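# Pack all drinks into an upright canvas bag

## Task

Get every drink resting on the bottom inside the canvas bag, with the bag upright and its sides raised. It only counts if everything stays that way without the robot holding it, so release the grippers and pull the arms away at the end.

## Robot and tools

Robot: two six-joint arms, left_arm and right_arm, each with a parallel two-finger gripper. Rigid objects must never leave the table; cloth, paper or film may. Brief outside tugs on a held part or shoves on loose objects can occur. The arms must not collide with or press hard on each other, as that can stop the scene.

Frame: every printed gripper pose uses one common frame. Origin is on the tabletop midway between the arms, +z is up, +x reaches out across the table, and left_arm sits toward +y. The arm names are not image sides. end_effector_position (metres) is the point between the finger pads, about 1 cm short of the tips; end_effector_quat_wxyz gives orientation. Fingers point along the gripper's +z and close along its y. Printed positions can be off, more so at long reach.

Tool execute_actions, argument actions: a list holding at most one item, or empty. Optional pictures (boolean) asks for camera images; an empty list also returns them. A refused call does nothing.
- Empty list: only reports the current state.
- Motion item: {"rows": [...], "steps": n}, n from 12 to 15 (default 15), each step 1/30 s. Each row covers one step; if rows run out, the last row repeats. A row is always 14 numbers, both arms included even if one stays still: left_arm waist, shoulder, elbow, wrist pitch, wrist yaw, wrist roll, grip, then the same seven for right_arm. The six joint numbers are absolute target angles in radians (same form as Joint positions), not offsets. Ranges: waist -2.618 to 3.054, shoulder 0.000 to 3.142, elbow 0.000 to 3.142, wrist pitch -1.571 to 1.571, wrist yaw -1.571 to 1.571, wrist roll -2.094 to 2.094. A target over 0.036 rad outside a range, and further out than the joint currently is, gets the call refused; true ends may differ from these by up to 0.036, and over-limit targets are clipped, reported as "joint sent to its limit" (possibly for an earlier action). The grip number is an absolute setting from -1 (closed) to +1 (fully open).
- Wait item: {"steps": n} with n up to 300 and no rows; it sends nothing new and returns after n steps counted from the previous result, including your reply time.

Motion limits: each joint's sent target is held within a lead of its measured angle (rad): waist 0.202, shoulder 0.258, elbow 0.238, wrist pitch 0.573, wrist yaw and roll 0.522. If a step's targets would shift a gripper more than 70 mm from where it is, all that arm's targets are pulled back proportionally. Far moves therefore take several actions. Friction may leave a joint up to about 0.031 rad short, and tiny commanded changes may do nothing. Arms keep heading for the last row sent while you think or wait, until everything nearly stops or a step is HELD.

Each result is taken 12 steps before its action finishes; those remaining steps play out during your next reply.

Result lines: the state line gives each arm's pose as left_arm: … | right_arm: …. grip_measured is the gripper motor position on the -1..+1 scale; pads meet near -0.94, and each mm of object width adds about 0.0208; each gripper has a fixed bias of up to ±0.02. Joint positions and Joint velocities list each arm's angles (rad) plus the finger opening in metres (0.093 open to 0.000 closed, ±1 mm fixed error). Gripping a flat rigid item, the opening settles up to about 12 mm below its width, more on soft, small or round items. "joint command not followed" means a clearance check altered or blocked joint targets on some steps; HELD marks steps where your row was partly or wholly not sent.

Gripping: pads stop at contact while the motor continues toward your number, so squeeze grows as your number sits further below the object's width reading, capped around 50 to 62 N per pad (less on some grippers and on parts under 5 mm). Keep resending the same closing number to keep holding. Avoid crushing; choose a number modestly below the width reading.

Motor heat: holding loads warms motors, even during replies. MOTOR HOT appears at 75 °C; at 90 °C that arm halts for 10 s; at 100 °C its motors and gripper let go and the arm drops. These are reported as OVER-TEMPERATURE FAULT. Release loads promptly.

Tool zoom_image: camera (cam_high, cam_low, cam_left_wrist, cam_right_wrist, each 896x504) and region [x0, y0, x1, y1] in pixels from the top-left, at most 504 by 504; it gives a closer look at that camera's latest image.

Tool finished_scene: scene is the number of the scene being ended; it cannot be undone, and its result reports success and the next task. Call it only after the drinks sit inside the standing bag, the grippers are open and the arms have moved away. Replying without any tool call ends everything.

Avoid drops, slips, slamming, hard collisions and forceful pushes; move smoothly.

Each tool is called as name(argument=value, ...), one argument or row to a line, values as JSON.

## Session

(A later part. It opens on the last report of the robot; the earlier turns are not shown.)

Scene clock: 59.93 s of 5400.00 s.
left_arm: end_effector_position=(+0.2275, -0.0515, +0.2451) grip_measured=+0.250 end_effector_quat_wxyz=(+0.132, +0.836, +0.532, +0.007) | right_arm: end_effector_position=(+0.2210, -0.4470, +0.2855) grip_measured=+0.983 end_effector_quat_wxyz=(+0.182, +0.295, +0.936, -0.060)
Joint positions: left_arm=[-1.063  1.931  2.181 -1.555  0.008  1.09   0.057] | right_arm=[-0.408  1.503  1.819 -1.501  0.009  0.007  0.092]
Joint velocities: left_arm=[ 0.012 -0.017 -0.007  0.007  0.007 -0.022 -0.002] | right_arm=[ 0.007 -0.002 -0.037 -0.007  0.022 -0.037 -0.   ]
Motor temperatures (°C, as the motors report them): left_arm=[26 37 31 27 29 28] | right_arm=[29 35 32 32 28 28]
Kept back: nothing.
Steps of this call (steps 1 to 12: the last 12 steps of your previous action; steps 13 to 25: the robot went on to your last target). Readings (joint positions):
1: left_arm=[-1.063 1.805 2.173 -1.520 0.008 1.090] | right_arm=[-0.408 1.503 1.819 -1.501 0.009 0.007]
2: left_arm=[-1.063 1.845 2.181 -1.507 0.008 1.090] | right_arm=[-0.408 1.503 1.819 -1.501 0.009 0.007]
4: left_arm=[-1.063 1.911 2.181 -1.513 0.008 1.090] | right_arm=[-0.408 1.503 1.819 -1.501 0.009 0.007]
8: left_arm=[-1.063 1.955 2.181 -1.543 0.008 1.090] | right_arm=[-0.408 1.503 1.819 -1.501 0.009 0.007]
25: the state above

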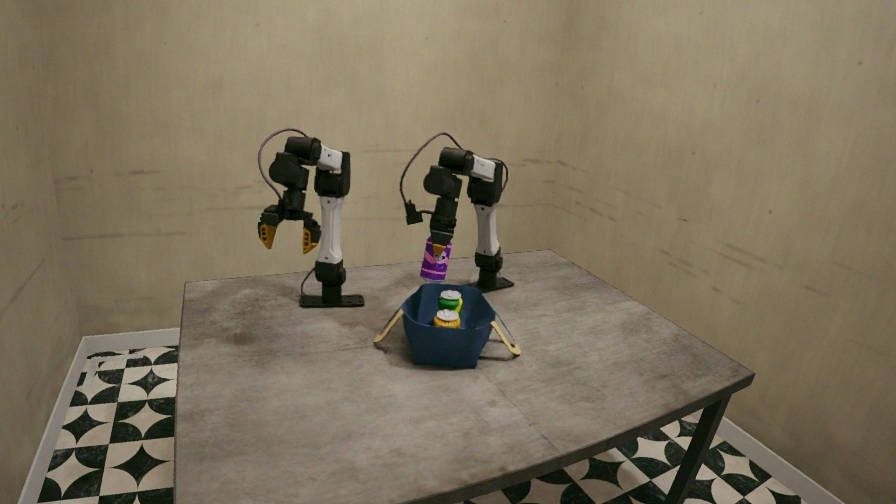

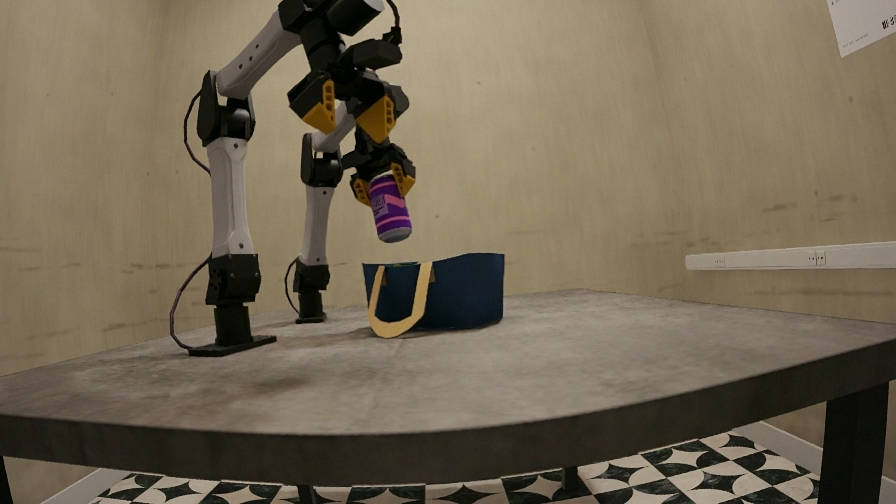

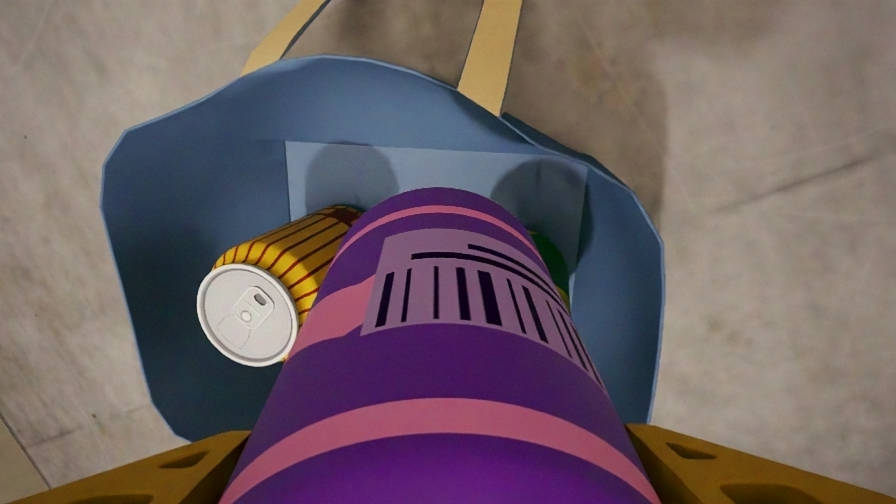

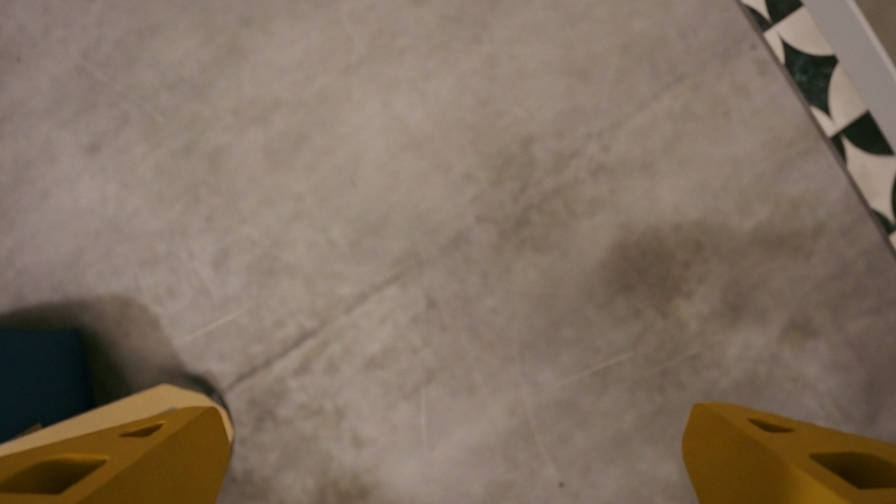

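execute_actions(
  actions=[
    {"rows":[[-1.057,2.13,2.4,-1.55,0,1.095,0,-0.4,1.5,1.8,-1.5,0,0,1]],"steps":15},
  ],
)

execute_actions(
  actions=[
    {"steps":25},
  ],
  pictures=true,
)

Scene clock: 60.87 s of 5400.00 s.
left_arm: end_effector_position=(+0.2501, -0.0804, +0.2491) grip_measured=+0.250 end_effector_quat_wxyz=(+0.166, +0.832, +0.529, +0.011) | right_arm: end_effector_position=(+0.2210, -0.4470, +0.2855) grip_measured=+0.983 end_effector_quat_wxyz=(+0.182, +0.295, +0.936, -0.060)
Joint positions: left_arm=[-1.063  2.043  2.342 -1.536  0.006  1.091  0.057] | right_arm=[-0.408  1.503  1.819 -1.501  0.009  0.007  0.092]
Joint velocities: left_arm=[ 0.002  1.087  1.043  0.549  0.066 -0.037 -0.001] | right_arm=[ 0.017  0.022 -0.012 -0.007  0.007 -0.022  0.   ]
Motor temperatures (°C, as the motors report them): left_arm=[26 37 31 27 29 28] | right_arm=[29 35 32 32 28 28]
Steps of this call (steps 1 to 15: the robot went on to your last target; steps 16 to 25: nothing new was sent; steps 26 to 28: the first 3 steps of this action). Readings (joint positions):
26: left_arm=[-1.063 1.955 2.213 -1.556 0.008 1.091] | right_arm=[-0.408 1.503 1.819 -1.501 0.009 0.007]
27: left_arm=[-1.063 2.002 2.291 -1.551 0.007 1.091] | right_arm=[-0.408 1.503 1.819 -1.501 0.009 0.007]
28: the state above

Scene clock: 61.70 s of 5400.00 s.
left_arm: end_effector_position=(+0.2578, -0.0906, +0.2058) grip_measured=+0.251 end_effector_quat_wxyz=(+0.112, +0.839, +0.533, +0.007) | right_arm: end_effector_position=(+0.2210, -0.4470, +0.2855) grip_measured=+0.983 end_effector_quat_wxyz=(+0.182, +0.295, +0.936, -0.060)
Joint positions: left_arm=[-1.063  2.163  2.373 -1.555  0.006  1.091  0.057] | right_arm=[-0.408  1.503  1.819 -1.501  0.009  0.007  0.092]
Joint velocities: left_arm=[ 0.022  0.002 -0.002 -0.051  0.007  0.037  0.001] | right_arm=[ 0.027  0.007 -0.012 -0.022 -0.051  0.022  0.001]
Motor temperatures (°C, as the motors report them): left_arm=[26 38 31 27 29 28] | right_arm=[29 35 32 32 28 28]
Kept back: nothing.
Steps of this call (steps 1 to 12: the last 12 steps of your previous action; steps 13 to 25: the robot went on to your last target). Readings (joint positions):
1: left_arm=[-1.063 2.074 2.365 -1.520 0.006 1.091] | right_arm=[-0.408 1.503 1.819 -1.501 0.009 0.007]
2: left_arm=[-1.063 2.099 2.372 -1.512 0.006 1.091] | right_arm=[-0.408 1.503 1.819 -1.501 0.009 0.007]
4: left_arm=[-1.063 2.137 2.373 -1.522 0.006 1.091] | right_arm=[-0.408 1.503 1.819 -1.501 0.009 0.007]
8: left_arm=[-1.063 2.166 2.373 -1.550 0.006 1.091] | right_arm=[-0.408 1.503 1.819 -1.501 0.009 0.007]
25: the state above

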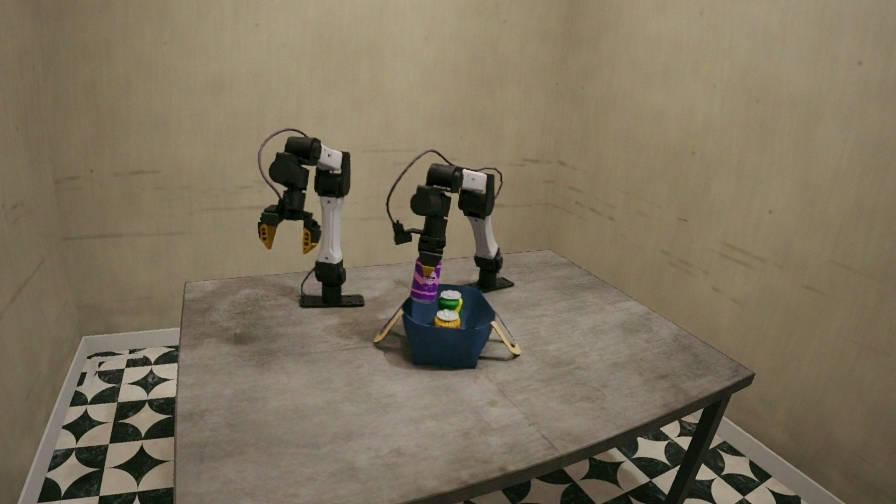

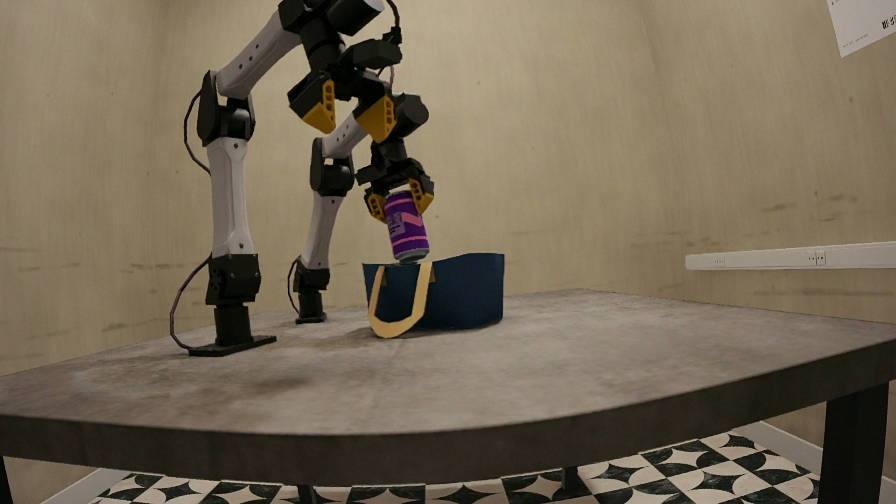

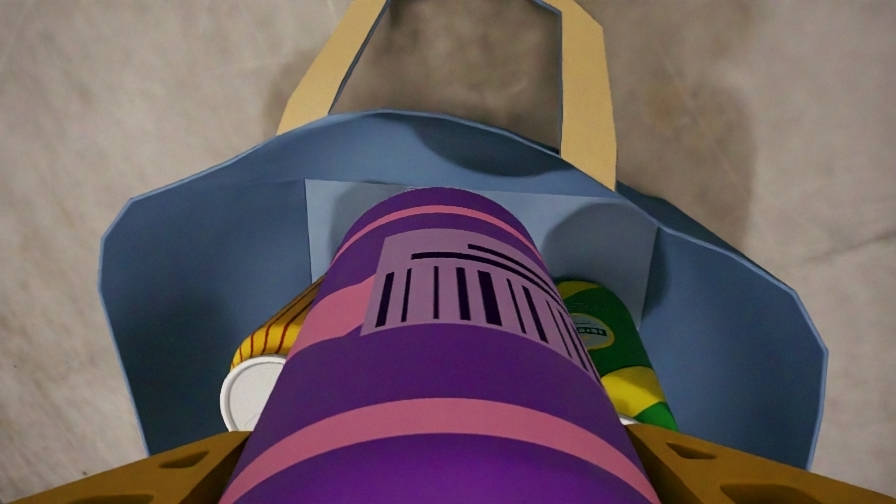

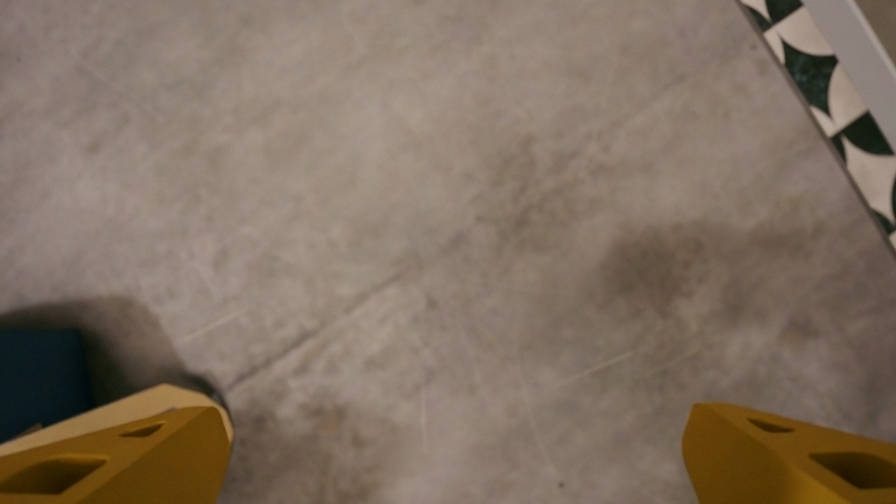

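execute_actions(
  actions=[
    {"rows":[[-1.11,2.23,2.53,-1.55,0,1.05,0,-0.4,1.5,1.8,-1.5,0,0,1]],"steps":15},
  ],
)

execute_actions(
  actions=[
    {"steps":25},
  ],
  pictures=true,
)

Scene clock: 62.30 s of 5400.00 s.
left_arm: end_effector_position=(+0.2640, -0.1089, +0.2126) grip_measured=+0.250 end_effector_quat_wxyz=(+0.140, +0.835, +0.532, +0.010) | right_arm: end_effector_position=(+0.2210, -0.4470, +0.2855) grip_measured=+0.983 end_effector_quat_wxyz=(+0.182, +0.295, +0.936, -0.060)
Joint positions: left_arm=[-1.079  2.213  2.471 -1.547 -0.001  1.075  0.057] | right_arm=[-0.408  1.503  1.819 -1.501  0.009  0.007  0.092]
Joint velocities: left_arm=[-0.242  0.364  0.667  0.256  0.066 -0.11   0.001] | right_arm=[-0.007 -0.002 -0.007 -0.081 -0.051 -0.066  0.   ]
Motor temperatures (°C, as the motors report them): left_arm=[26 38 31 27 29 28] | right_arm=[29 35 32 32 28 28]
Steps of this call (steps 1 to 15: the robot went on to your last target; steps 16 to 18: the first 3 steps of this action). Readings (joint positions):
16: left_arm=[-1.067 2.174 2.394 -1.556 0.005 1.086] | right_arm=[-0.408 1.503 1.819 -1.501 0.009 0.007]
17: left_arm=[-1.072 2.197 2.440 -1.554 0.000 1.080] | right_arm=[-0.408 1.503 1.819 -1.501 0.009 0.007]
18: the state above

Scene clock: 63.13 s of 5400.00 s.
left_arm: end_effector_position=(+0.2531, -0.1203, +0.2104) grip_measured=+0.250 end_effector_quat_wxyz=(+0.139, +0.839, +0.526, +0.005) | right_arm: end_effector_position=(+0.2210, -0.4470, +0.2855) grip_measured=+0.983 end_effector_quat_wxyz=(+0.182, +0.295, +0.936, -0.060)
Joint positions: left_arm=[-1.112  2.233  2.497 -1.555  0.002  1.055  0.057] | right_arm=[-0.408  1.503  1.819 -1.501  0.009  0.007  0.092]
Joint velocities: left_arm=[ 0.017 -0.022  0.007  0.037  0.022 -0.037  0.   ] | right_arm=[-0.027 -0.012 -0.002  0.037  0.007  0.022  0.   ]
Motor temperatures (°C, as the motors report them): left_arm=[26 38 31 27 29 28] | right_arm=[29 35 32 32 28 28]
Kept back: nothing.
Steps of this call (steps 1 to 12: the last 12 steps of your previous action; steps 13 to 25: the robot went on to your last target). Readings (joint positions):
1: left_arm=[-1.088 2.222 2.487 -1.541 -0.001 1.071] | right_arm=[-0.408 1.503 1.819 -1.501 0.009 0.007]
2: left_arm=[-1.097 2.227 2.494 -1.540 -0.001 1.068] | right_arm=[-0.408 1.503 1.819 -1.501 0.009 0.007]
4: left_arm=[-1.108 2.231 2.496 -1.545 0.001 1.063] | right_arm=[-0.408 1.503 1.819 -1.501 0.009 0.007]
8: left_arm=[-1.112 2.233 2.497 -1.555 0.002 1.058] | right_arm=[-0.408 1.503 1.819 -1.501 0.009 0.007]
25: the state above

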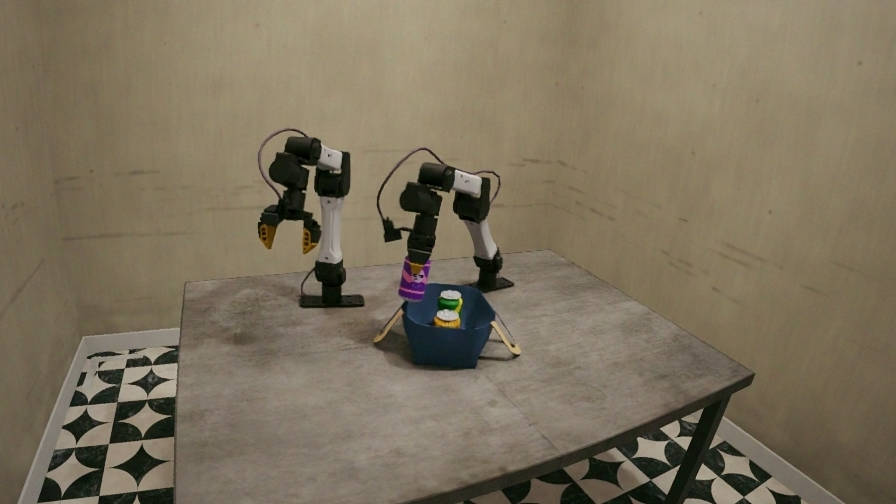

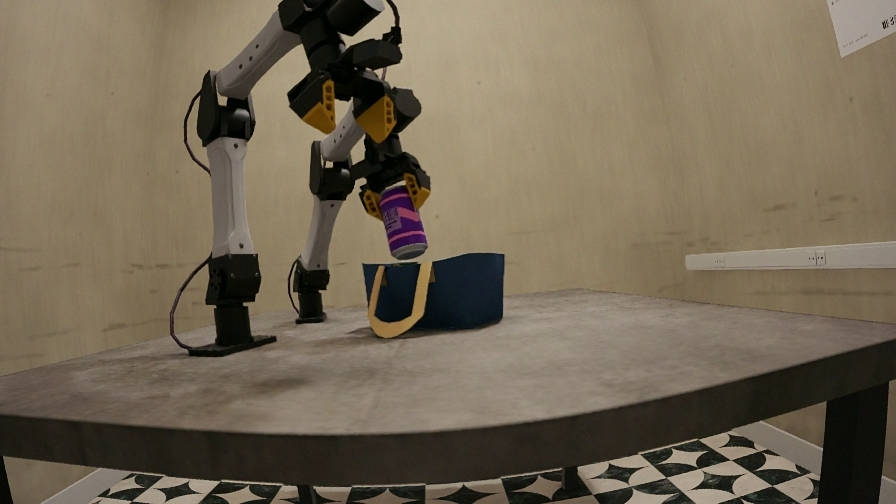

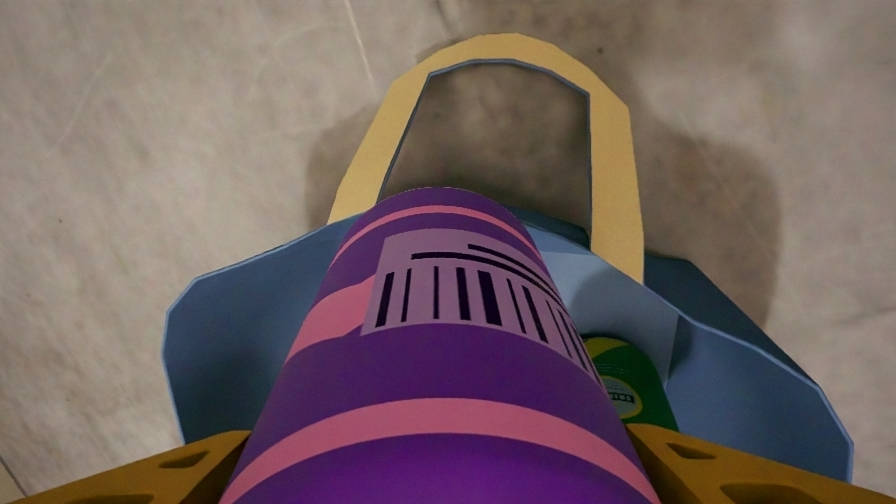

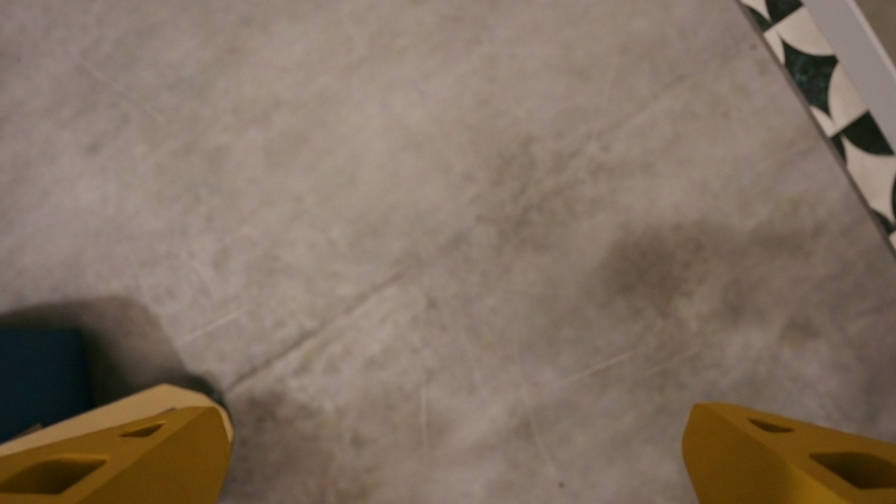

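execute_actions(
  actions=[
    {"rows":[[-1.07,2.3,2.47,-1.55,0,1.08,0,-0.4,1.5,1.8,-1.5,0,0,1]],"steps":15},
  ],
)

execute_actions(
  actions=[
    {"steps":25},
  ],
  pictures=true,
)

Scene clock: 63.73 s of 5400.00 s.
left_arm: end_effector_position=(+0.2588, -0.1188, +0.2005) grip_measured=+0.250 end_effector_quat_wxyz=(+0.128, +0.839, +0.529, +0.004) | right_arm: end_effector_position=(+0.2210, -0.4470, +0.2855) grip_measured=+0.983 end_effector_quat_wxyz=(+0.182, +0.295, +0.936, -0.060)
Joint positions: left_arm=[-1.098  2.255  2.496 -1.555  0.006  1.064  0.057] | right_arm=[-0.408  1.503  1.819 -1.501  0.009  0.007  0.092]
Joint velocities: left_arm=[ 0.227  0.388  0.002 -0.022  0.007  0.051 -0.002] | right_arm=[ 0.007 -0.007  0.002 -0.066 -0.051 -0.037 -0.001]
Motor temperatures (°C, as the motors report them): left_arm=[26 38 31 27 29 28] | right_arm=[29 35 32 32 28 28]
Steps of this call (steps 1 to 15: the robot went on to your last target; steps 16 to 18: the first 3 steps of this action). Readings (joint positions):
16: left_arm=[-1.109 2.238 2.496 -1.555 0.003 1.058] | right_arm=[-0.408 1.503 1.819 -1.501 0.009 0.007]
17: left_arm=[-1.105 2.244 2.496 -1.555 0.006 1.061] | right_arm=[-0.408 1.503 1.819 -1.501 0.009 0.007]
18: the state above

Scene clock: 64.57 s of 5400.00 s.
left_arm: end_effector_position=(+0.2708, -0.1112, +0.1608) grip_measured=+0.251 end_effector_quat_wxyz=(+0.079, +0.838, +0.540, +0.005) | right_arm: end_effector_position=(+0.2210, -0.4470, +0.2855) grip_measured=+0.983 end_effector_quat_wxyz=(+0.182, +0.295, +0.936, -0.060)
Joint positions: left_arm=[-1.07   2.325  2.469 -1.556  0.002  1.074  0.057] | right_arm=[-0.408  1.503  1.819 -1.501  0.009  0.007  0.092]
Joint velocities: left_arm=[-0.012 -0.012 -0.002 -0.037 -0.037 -0.095 -0.   ] | right_arm=[ 0.002 -0.002  0.007 -0.081 -0.037 -0.007 -0.   ]
Motor temperatures (°C, as the motors report them): left_arm=[26 39 31 27 29 28] | right_arm=[29 35 32 32 28 28]
Kept back: nothing.
Steps of this call (steps 1 to 12: the last 12 steps of your previous action; steps 13 to 25: the robot went on to your last target). Readings (joint positions):
1: left_arm=[-1.091 2.268 2.494 -1.555 0.006 1.066] | right_arm=[-0.408 1.503 1.819 -1.501 0.009 0.007]
2: left_arm=[-1.083 2.280 2.489 -1.555 0.006 1.068] | right_arm=[-0.408 1.503 1.819 -1.501 0.009 0.007]
4: left_arm=[-1.073 2.304 2.478 -1.556 0.004 1.070] | right_arm=[-0.408 1.503 1.819 -1.501 0.009 0.007]
8: left_arm=[-1.070 2.325 2.469 -1.556 0.002 1.072] | right_arm=[-0.408 1.503 1.819 -1.501 0.009 0.007]
25: the state above

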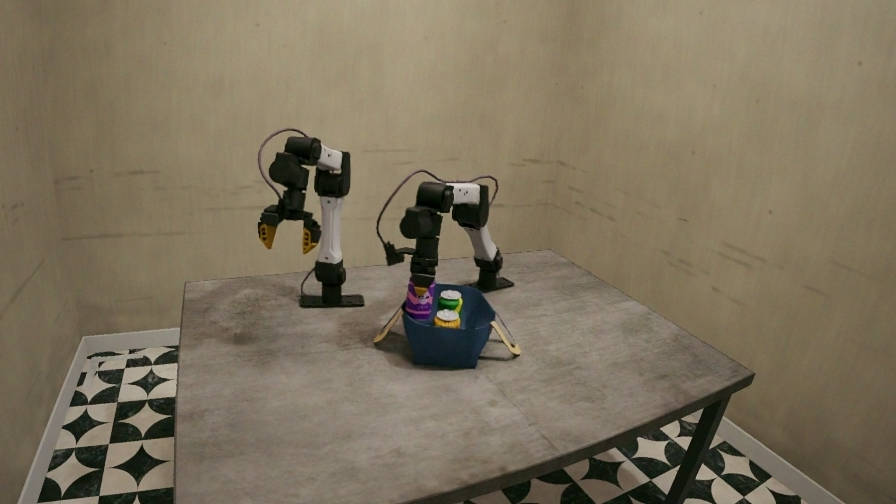

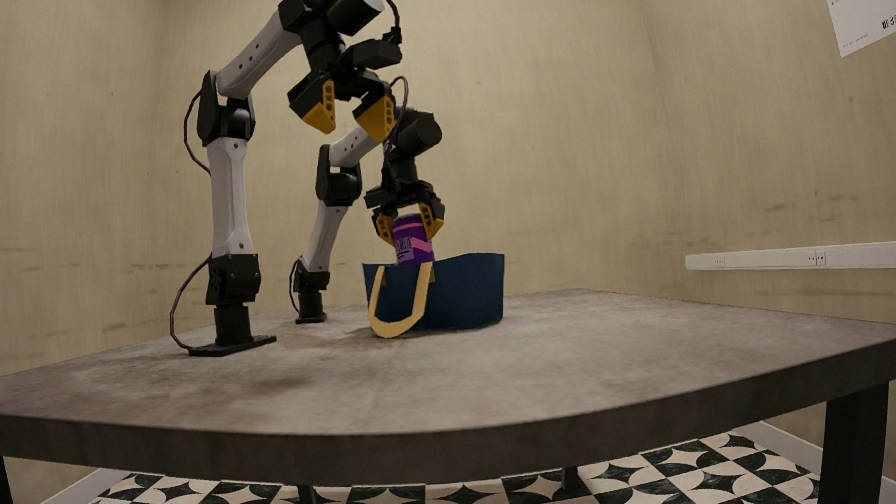

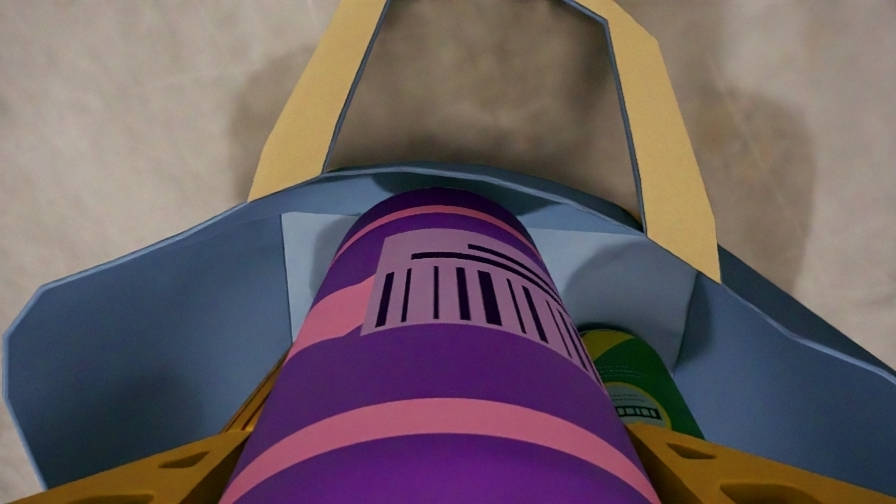

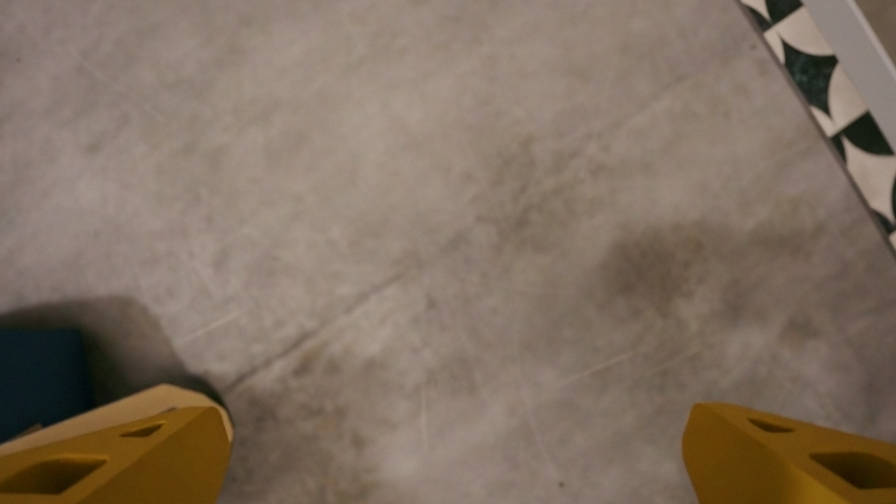

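execute_actions(
  actions=[
    {"rows":[[-1.07,2.4,2.47,-1.55,0,1.08,0,-0.4,1.5,1.8,-1.5,0,0,1]],"steps":15},
  ],
)

execute_actions(
  actions=[
    {"steps":25},
  ],
  pictures=true,
)

Scene clock: 65.30 s of 5400.00 s.
left_arm: end_effector_position=(+0.2716, -0.1122, +0.1497) grip_measured=+0.251 end_effector_quat_wxyz=(+0.067, +0.839, +0.540, +0.004) | right_arm: end_effector_position=(+0.2210, -0.4470, +0.2855) grip_measured=+0.983 end_effector_quat_wxyz=(+0.182, +0.295, +0.936, -0.060)
Joint positions: left_arm=[-1.07   2.35   2.469 -1.554  0.002  1.074  0.057] | right_arm=[-0.408  1.503  1.819 -1.501  0.009  0.007  0.092]
Joint velocities: left_arm=[-0.002  0.437  0.017 -0.022 -0.066 -0.007 -0.   ] | right_arm=[ 0.027  0.002  0.022 -0.037 -0.066  0.022 -0.   ]
Motor temperatures (°C, as the motors report them): left_arm=[26 39 31 27 29 28] | right_arm=[29 35 32 32 28 28]
Steps of this call (steps 1 to 15: the robot went on to your last target; steps 16 to 19: nothing new was sent; steps 20 to 22: the first 3 steps of this action). Readings (joint positions):
20: left_arm=[-1.070 2.331 2.469 -1.556 0.002 1.074] | right_arm=[-0.408 1.503 1.819 -1.501 0.009 0.007]
21: left_arm=[-1.070 2.338 2.469 -1.554 0.002 1.074] | right_arm=[-0.408 1.503 1.819 -1.501 0.009 0.007]
22: the state above

Scene clock: 66.13 s of 5400.00 s.
left_arm: end_effector_position=(+0.2725, -0.1134, +0.1148) grip_measured=+0.251 end_effector_quat_wxyz=(+0.029, +0.841, +0.541, +0.001) | right_arm: end_effector_position=(+0.2210, -0.4470, +0.2855) grip_measured=+0.983 end_effector_quat_wxyz=(+0.182, +0.295, +0.936, -0.060)
Joint positions: left_arm=[-1.07   2.427  2.469 -1.554  0.002  1.074  0.057] | right_arm=[-0.408  1.503  1.819 -1.501  0.009  0.007  0.092]
Joint velocities: left_arm=[-0.002 -0.007  0.002 -0.037  0.037 -0.022  0.   ] | right_arm=[-0.002 -0.017  0.007 -0.066 -0.037 -0.022 -0.   ]
Motor temperatures (°C, as the motors report them): left_arm=[26 40 31 27 29 28] | right_arm=[29 35 32 32 28 28]
Kept back: nothing.
Steps of this call (steps 1 to 12: the last 12 steps of your previous action; steps 13 to 25: the robot went on to your last target). Readings (joint positions):
1: left_arm=[-1.070 2.365 2.469 -1.554 0.002 1.074] | right_arm=[-0.408 1.503 1.819 -1.501 0.009 0.007]
2: left_arm=[-1.070 2.381 2.469 -1.554 0.002 1.074] | right_arm=[-0.408 1.503 1.819 -1.501 0.009 0.007]
4: left_arm=[-1.070 2.409 2.469 -1.554 0.002 1.074] | right_arm=[-0.408 1.503 1.819 -1.501 0.009 0.007]
8: left_arm=[-1.070 2.427 2.469 -1.554 0.002 1.074] | right_arm=[-0.408 1.503 1.819 -1.501 0.009 0.007]
25: the state above

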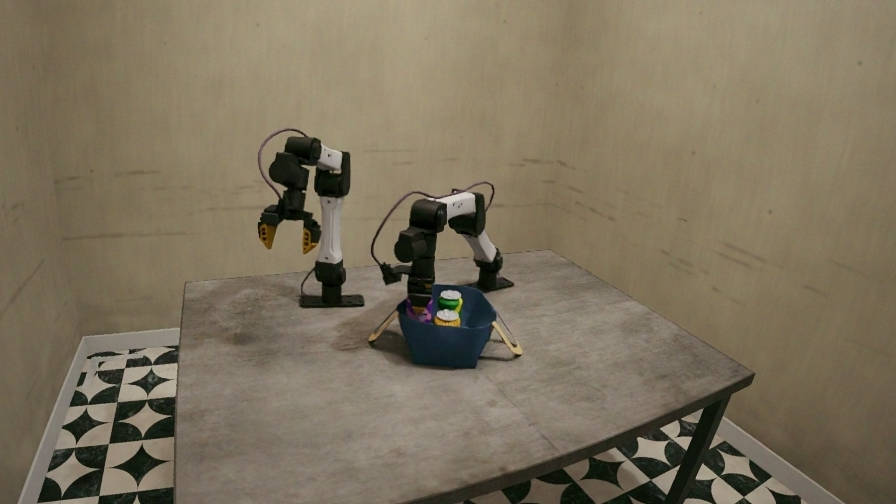

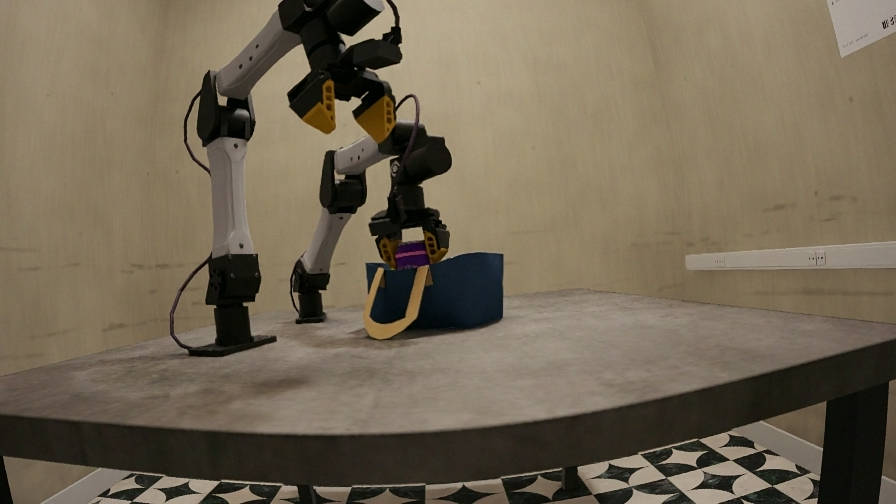

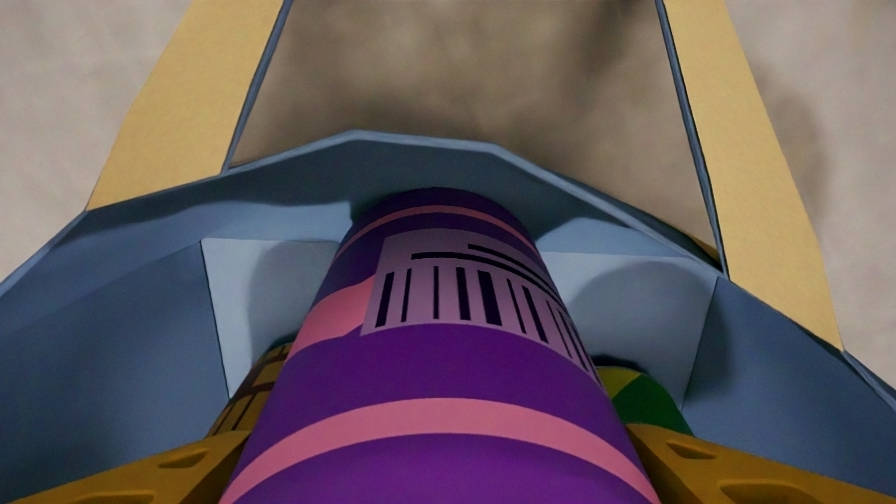

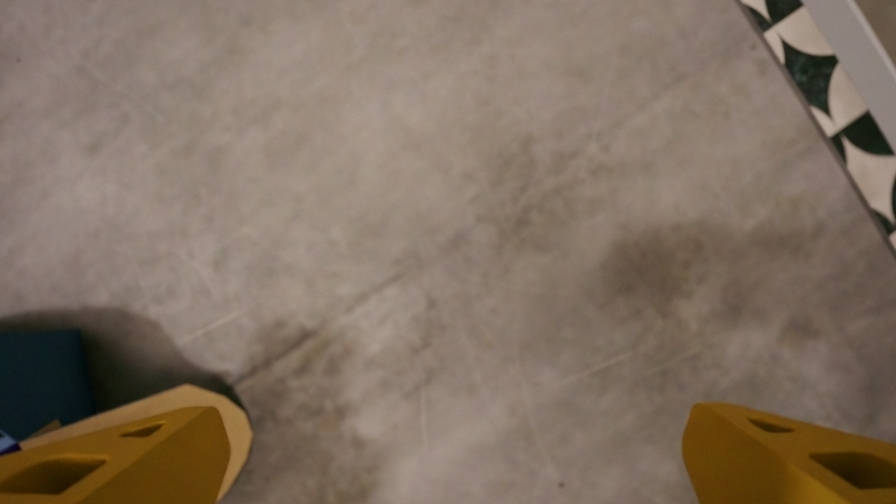

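execute_actions(
  actions=[
    {"rows":[[-1.07,2.27,2.34,-1.55,0,1.08,0,-0.4,1.5,1.8,-1.5,0,0,1]],"steps":15},
  ],
)

execute_actions(
  actions=[
    {"steps":25},
  ],
  pictures=true,
)

Scene clock: 66.93 s of 5400.00 s.
left_arm: end_effector_position=(+0.2647, -0.1031, +0.1187) grip_measured=+0.251 end_effector_quat_wxyz=(+0.022, +0.841, +0.541, +0.000) | right_arm: end_effector_position=(+0.2210, -0.4470, +0.2855) grip_measured=+0.983 end_effector_quat_wxyz=(+0.182, +0.295, +0.936, -0.060)
Joint positions: left_arm=[-1.07   2.362  2.369 -1.535  0.002  1.074  0.057] | right_arm=[-0.408  1.503  1.819 -1.501  0.009  0.007  0.092]
Joint velocities: left_arm=[-0.007 -0.593 -0.584 -0.374  0.022  0.007  0.001] | right_arm=[ 0.007 -0.022  0.017 -0.007  0.081 -0.022 -0.001]
Motor temperatures (°C, as the motors report them): left_arm=[26 40 31 27 29 28] | right_arm=[29 35 32 32 28 28]
Steps of this call (steps 1 to 15: the robot went on to your last target; steps 16 to 21: nothing new was sent; steps 22 to 24: the first 3 steps of this action). Readings (joint positions):
22: left_arm=[-1.070 2.410 2.442 -1.541 0.002 1.074] | right_arm=[-0.408 1.503 1.819 -1.501 0.009 0.007]
23: left_arm=[-1.070 2.384 2.397 -1.527 0.002 1.074] | right_arm=[-0.408 1.503 1.819 -1.501 0.009 0.007]
24: the state above

Scene clock: 67.77 s of 5400.00 s.
left_arm: end_effector_position=(+0.2586, -0.0951, +0.1437) grip_measured=+0.251 end_effector_quat_wxyz=(+0.036, +0.841, +0.541, +0.002) | right_arm: end_effector_position=(+0.2210, -0.4470, +0.2855) grip_measured=+0.983 end_effector_quat_wxyz=(+0.182, +0.295, +0.936, -0.060)
Joint positions: left_arm=[-1.07   2.292  2.348 -1.556  0.002  1.075  0.057] | right_arm=[-0.408  1.503  1.819 -1.501  0.009  0.007  0.092]
Joint velocities: left_arm=[ 0.012  0.007 -0.002 -0.066 -0.007  0.022  0.001] | right_arm=[ 0.022  0.002 -0.007 -0.022  0.007 -0.066  0.   ]
Motor temperatures (°C, as the motors report them): left_arm=[26 41 31 27 29 28] | right_arm=[29 34 32 32 28 28]
Kept back: nothing.
Steps of this call (steps 1 to 12: the last 12 steps of your previous action; steps 13 to 25: the robot went on to your last target). Readings (joint positions):
1: left_arm=[-1.070 2.344 2.355 -1.546 0.002 1.074] | right_arm=[-0.408 1.503 1.819 -1.501 0.009 0.007]
2: left_arm=[-1.070 2.329 2.350 -1.556 0.002 1.074] | right_arm=[-0.408 1.503 1.819 -1.501 0.009 0.007]
4: left_arm=[-1.070 2.307 2.348 -1.556 0.002 1.075] | right_arm=[-0.408 1.503 1.819 -1.501 0.009 0.007]
8: left_arm=[-1.070 2.292 2.348 -1.556 0.002 1.075] | right_arm=[-0.408 1.503 1.819 -1.501 0.009 0.007]
25: the state above

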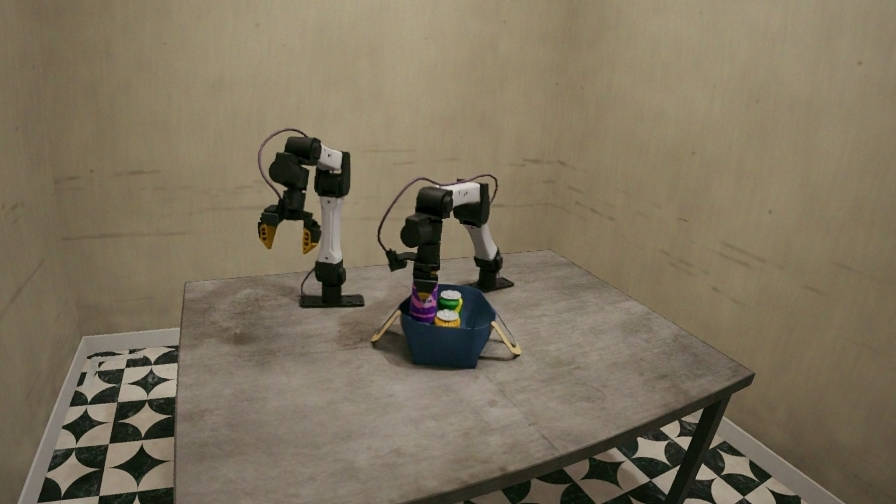

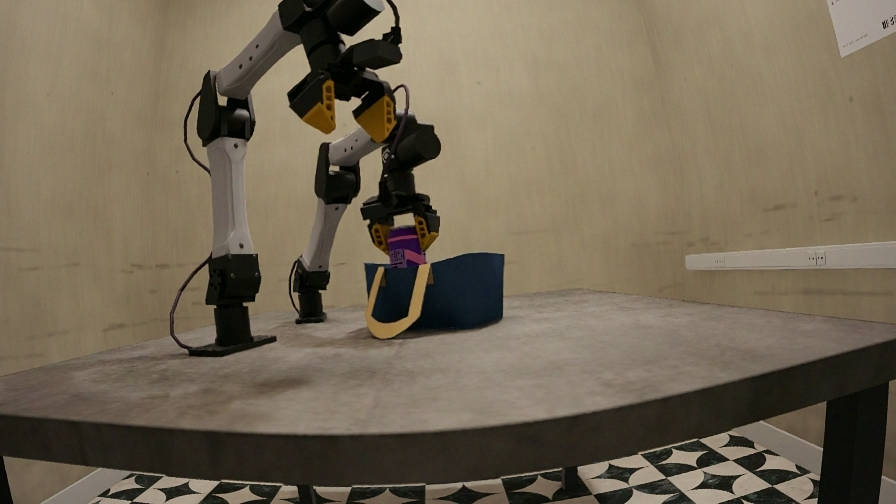

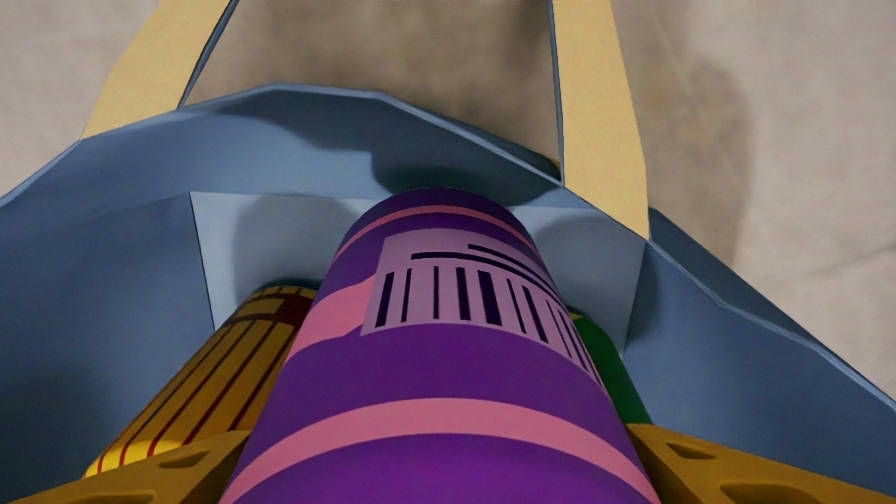

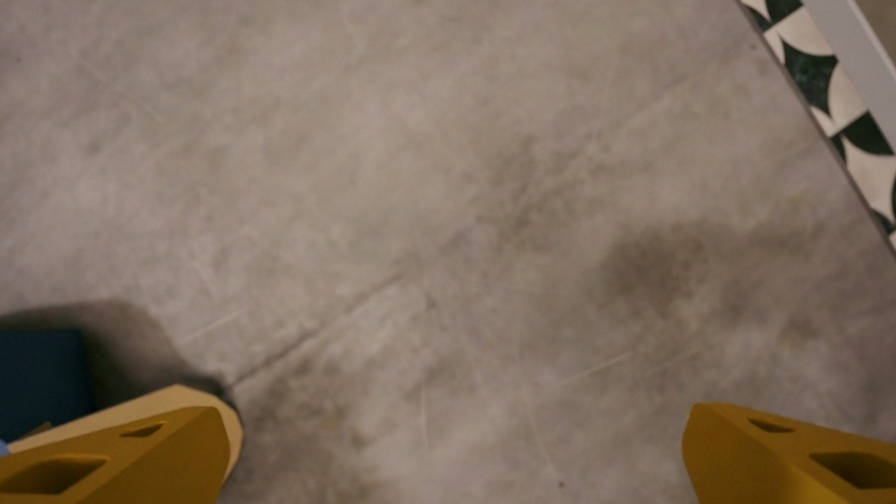

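execute_actions(
  actions=[
    {"rows":[[-1.07,2.31,2.25,-1.5,0,1.08,0,-0.4,1.5,1.8,-1.5,0,0,1]],"steps":15},
  ],
)

execute_actions(
  actions=[
    {"steps":25},
  ],
  pictures=true,
)

Scene clock: 68.53 s of 5400.00 s.
left_arm: end_effector_position=(+0.2568, -0.0927, +0.1305) grip_measured=+0.251 end_effector_quat_wxyz=(+0.023, +0.841, +0.541, +0.001) | right_arm: end_effector_position=(+0.2210, -0.4470, +0.2855) grip_measured=+0.983 end_effector_quat_wxyz=(+0.182, +0.295, +0.936, -0.060)
Joint positions: left_arm=[-1.07   2.291  2.294 -1.529  0.002  1.075  0.057] | right_arm=[-0.408  1.503  1.819 -1.501  0.009  0.007  0.092]
Joint velocities: left_arm=[-0.022  0.168 -0.54   0.081  0.051 -0.051  0.   ] | right_arm=[-0.007  0.002 -0.002 -0.007  0.007 -0.007 -0.001]
Motor temperatures (°C, as the motors report them): left_arm=[26 41 31 27 29 28] | right_arm=[29 34 32 32 28 28]
Steps of this call (steps 1 to 15: the robot went on to your last target; steps 16 to 20: nothing new was sent; steps 21 to 23: the first 3 steps of this action). Readings (joint positions):
21: left_arm=[-1.070 2.291 2.333 -1.547 0.002 1.075] | right_arm=[-0.408 1.503 1.819 -1.501 0.009 0.007]
22: left_arm=[-1.070 2.288 2.313 -1.535 0.002 1.075] | right_arm=[-0.408 1.503 1.819 -1.501 0.009 0.007]
23: the state above

Scene clock: 69.37 s of 5400.00 s.
left_arm: end_effector_position=(+0.2548, -0.0901, +0.1026) grip_measured=+0.251 end_effector_quat_wxyz=(-0.009, +0.841, +0.541, -0.002) | right_arm: end_effector_position=(+0.2210, -0.4470, +0.2855) grip_measured=+0.983 end_effector_quat_wxyz=(+0.182, +0.295, +0.936, -0.060)
Joint positions: left_arm=[-1.07   2.331  2.251 -1.509  0.002  1.075  0.057] | right_arm=[-0.408  1.503  1.819 -1.501  0.009  0.007  0.092]
Joint velocities: left_arm=[-0.007  0.007 -0.007 -0.066 -0.066  0.022 -0.   ] | right_arm=[ 0.002  0.022 -0.002 -0.007  0.022 -0.037  0.001]
Motor temperatures (°C, as the motors report them): left_arm=[26 41 31 27 29 28] | right_arm=[29 34 32 32 28 28]
Kept back: nothing.
Steps of this call (steps 1 to 12: the last 12 steps of your previous action; steps 13 to 25: the robot went on to your last target). Readings (joint positions):
1: left_arm=[-1.070 2.298 2.278 -1.526 0.002 1.075] | right_arm=[-0.408 1.503 1.819 -1.501 0.009 0.007]
2: left_arm=[-1.070 2.306 2.268 -1.526 0.002 1.075] | right_arm=[-0.408 1.503 1.819 -1.501 0.009 0.007]
4: left_arm=[-1.070 2.322 2.256 -1.525 0.002 1.075] | right_arm=[-0.408 1.503 1.819 -1.501 0.009 0.007]
8: left_arm=[-1.070 2.331 2.251 -1.518 0.002 1.075] | right_arm=[-0.408 1.503 1.819 -1.501 0.009 0.007]
25: the state above

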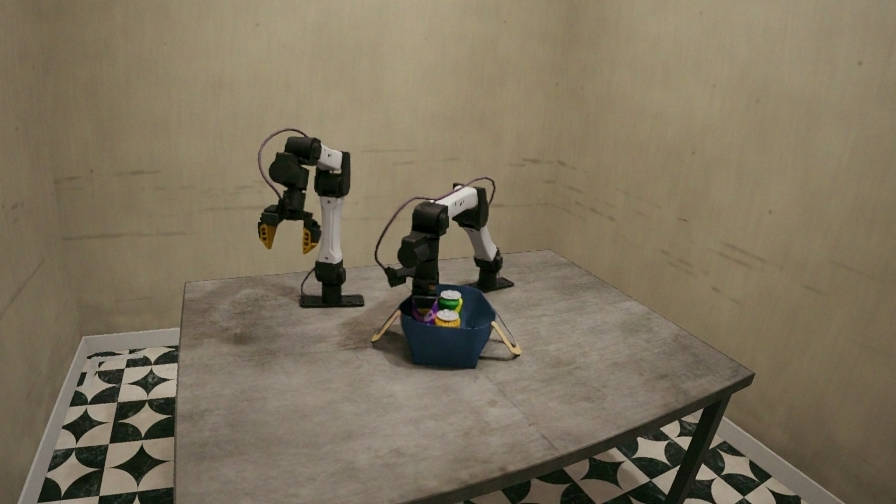

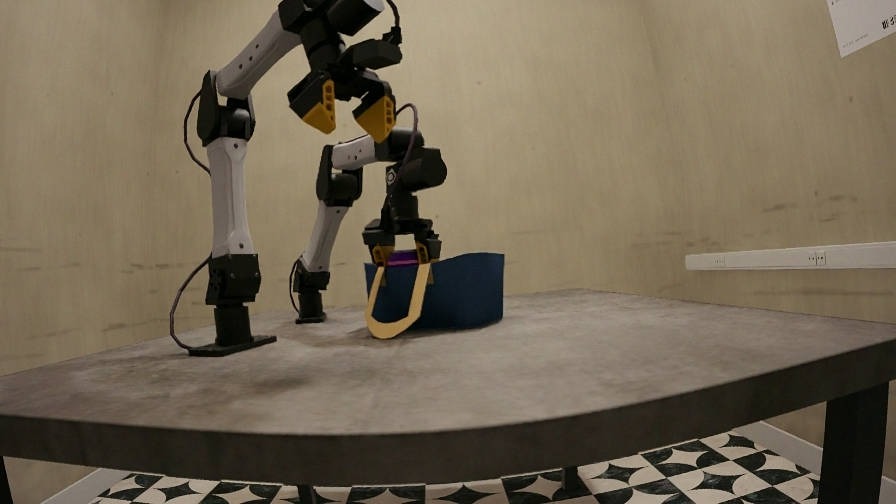

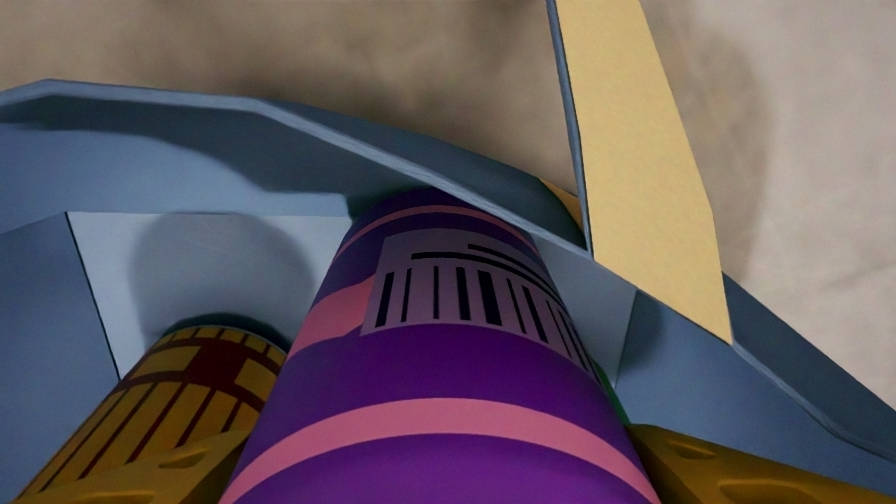

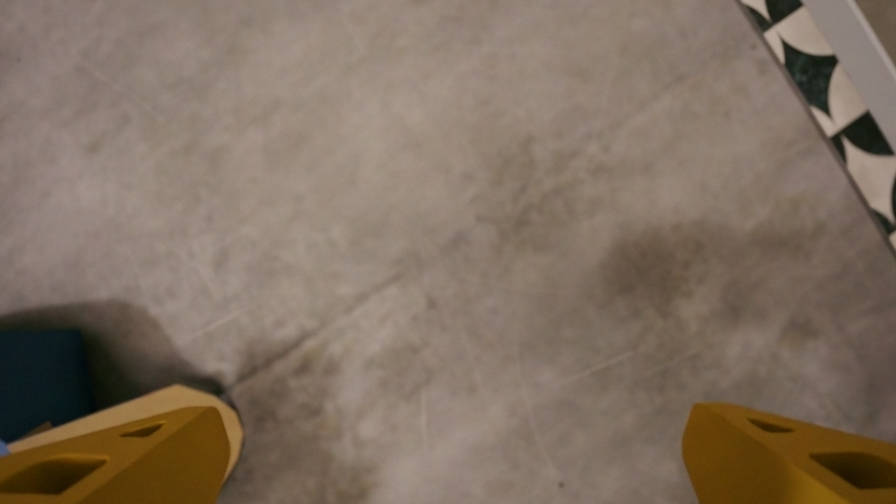

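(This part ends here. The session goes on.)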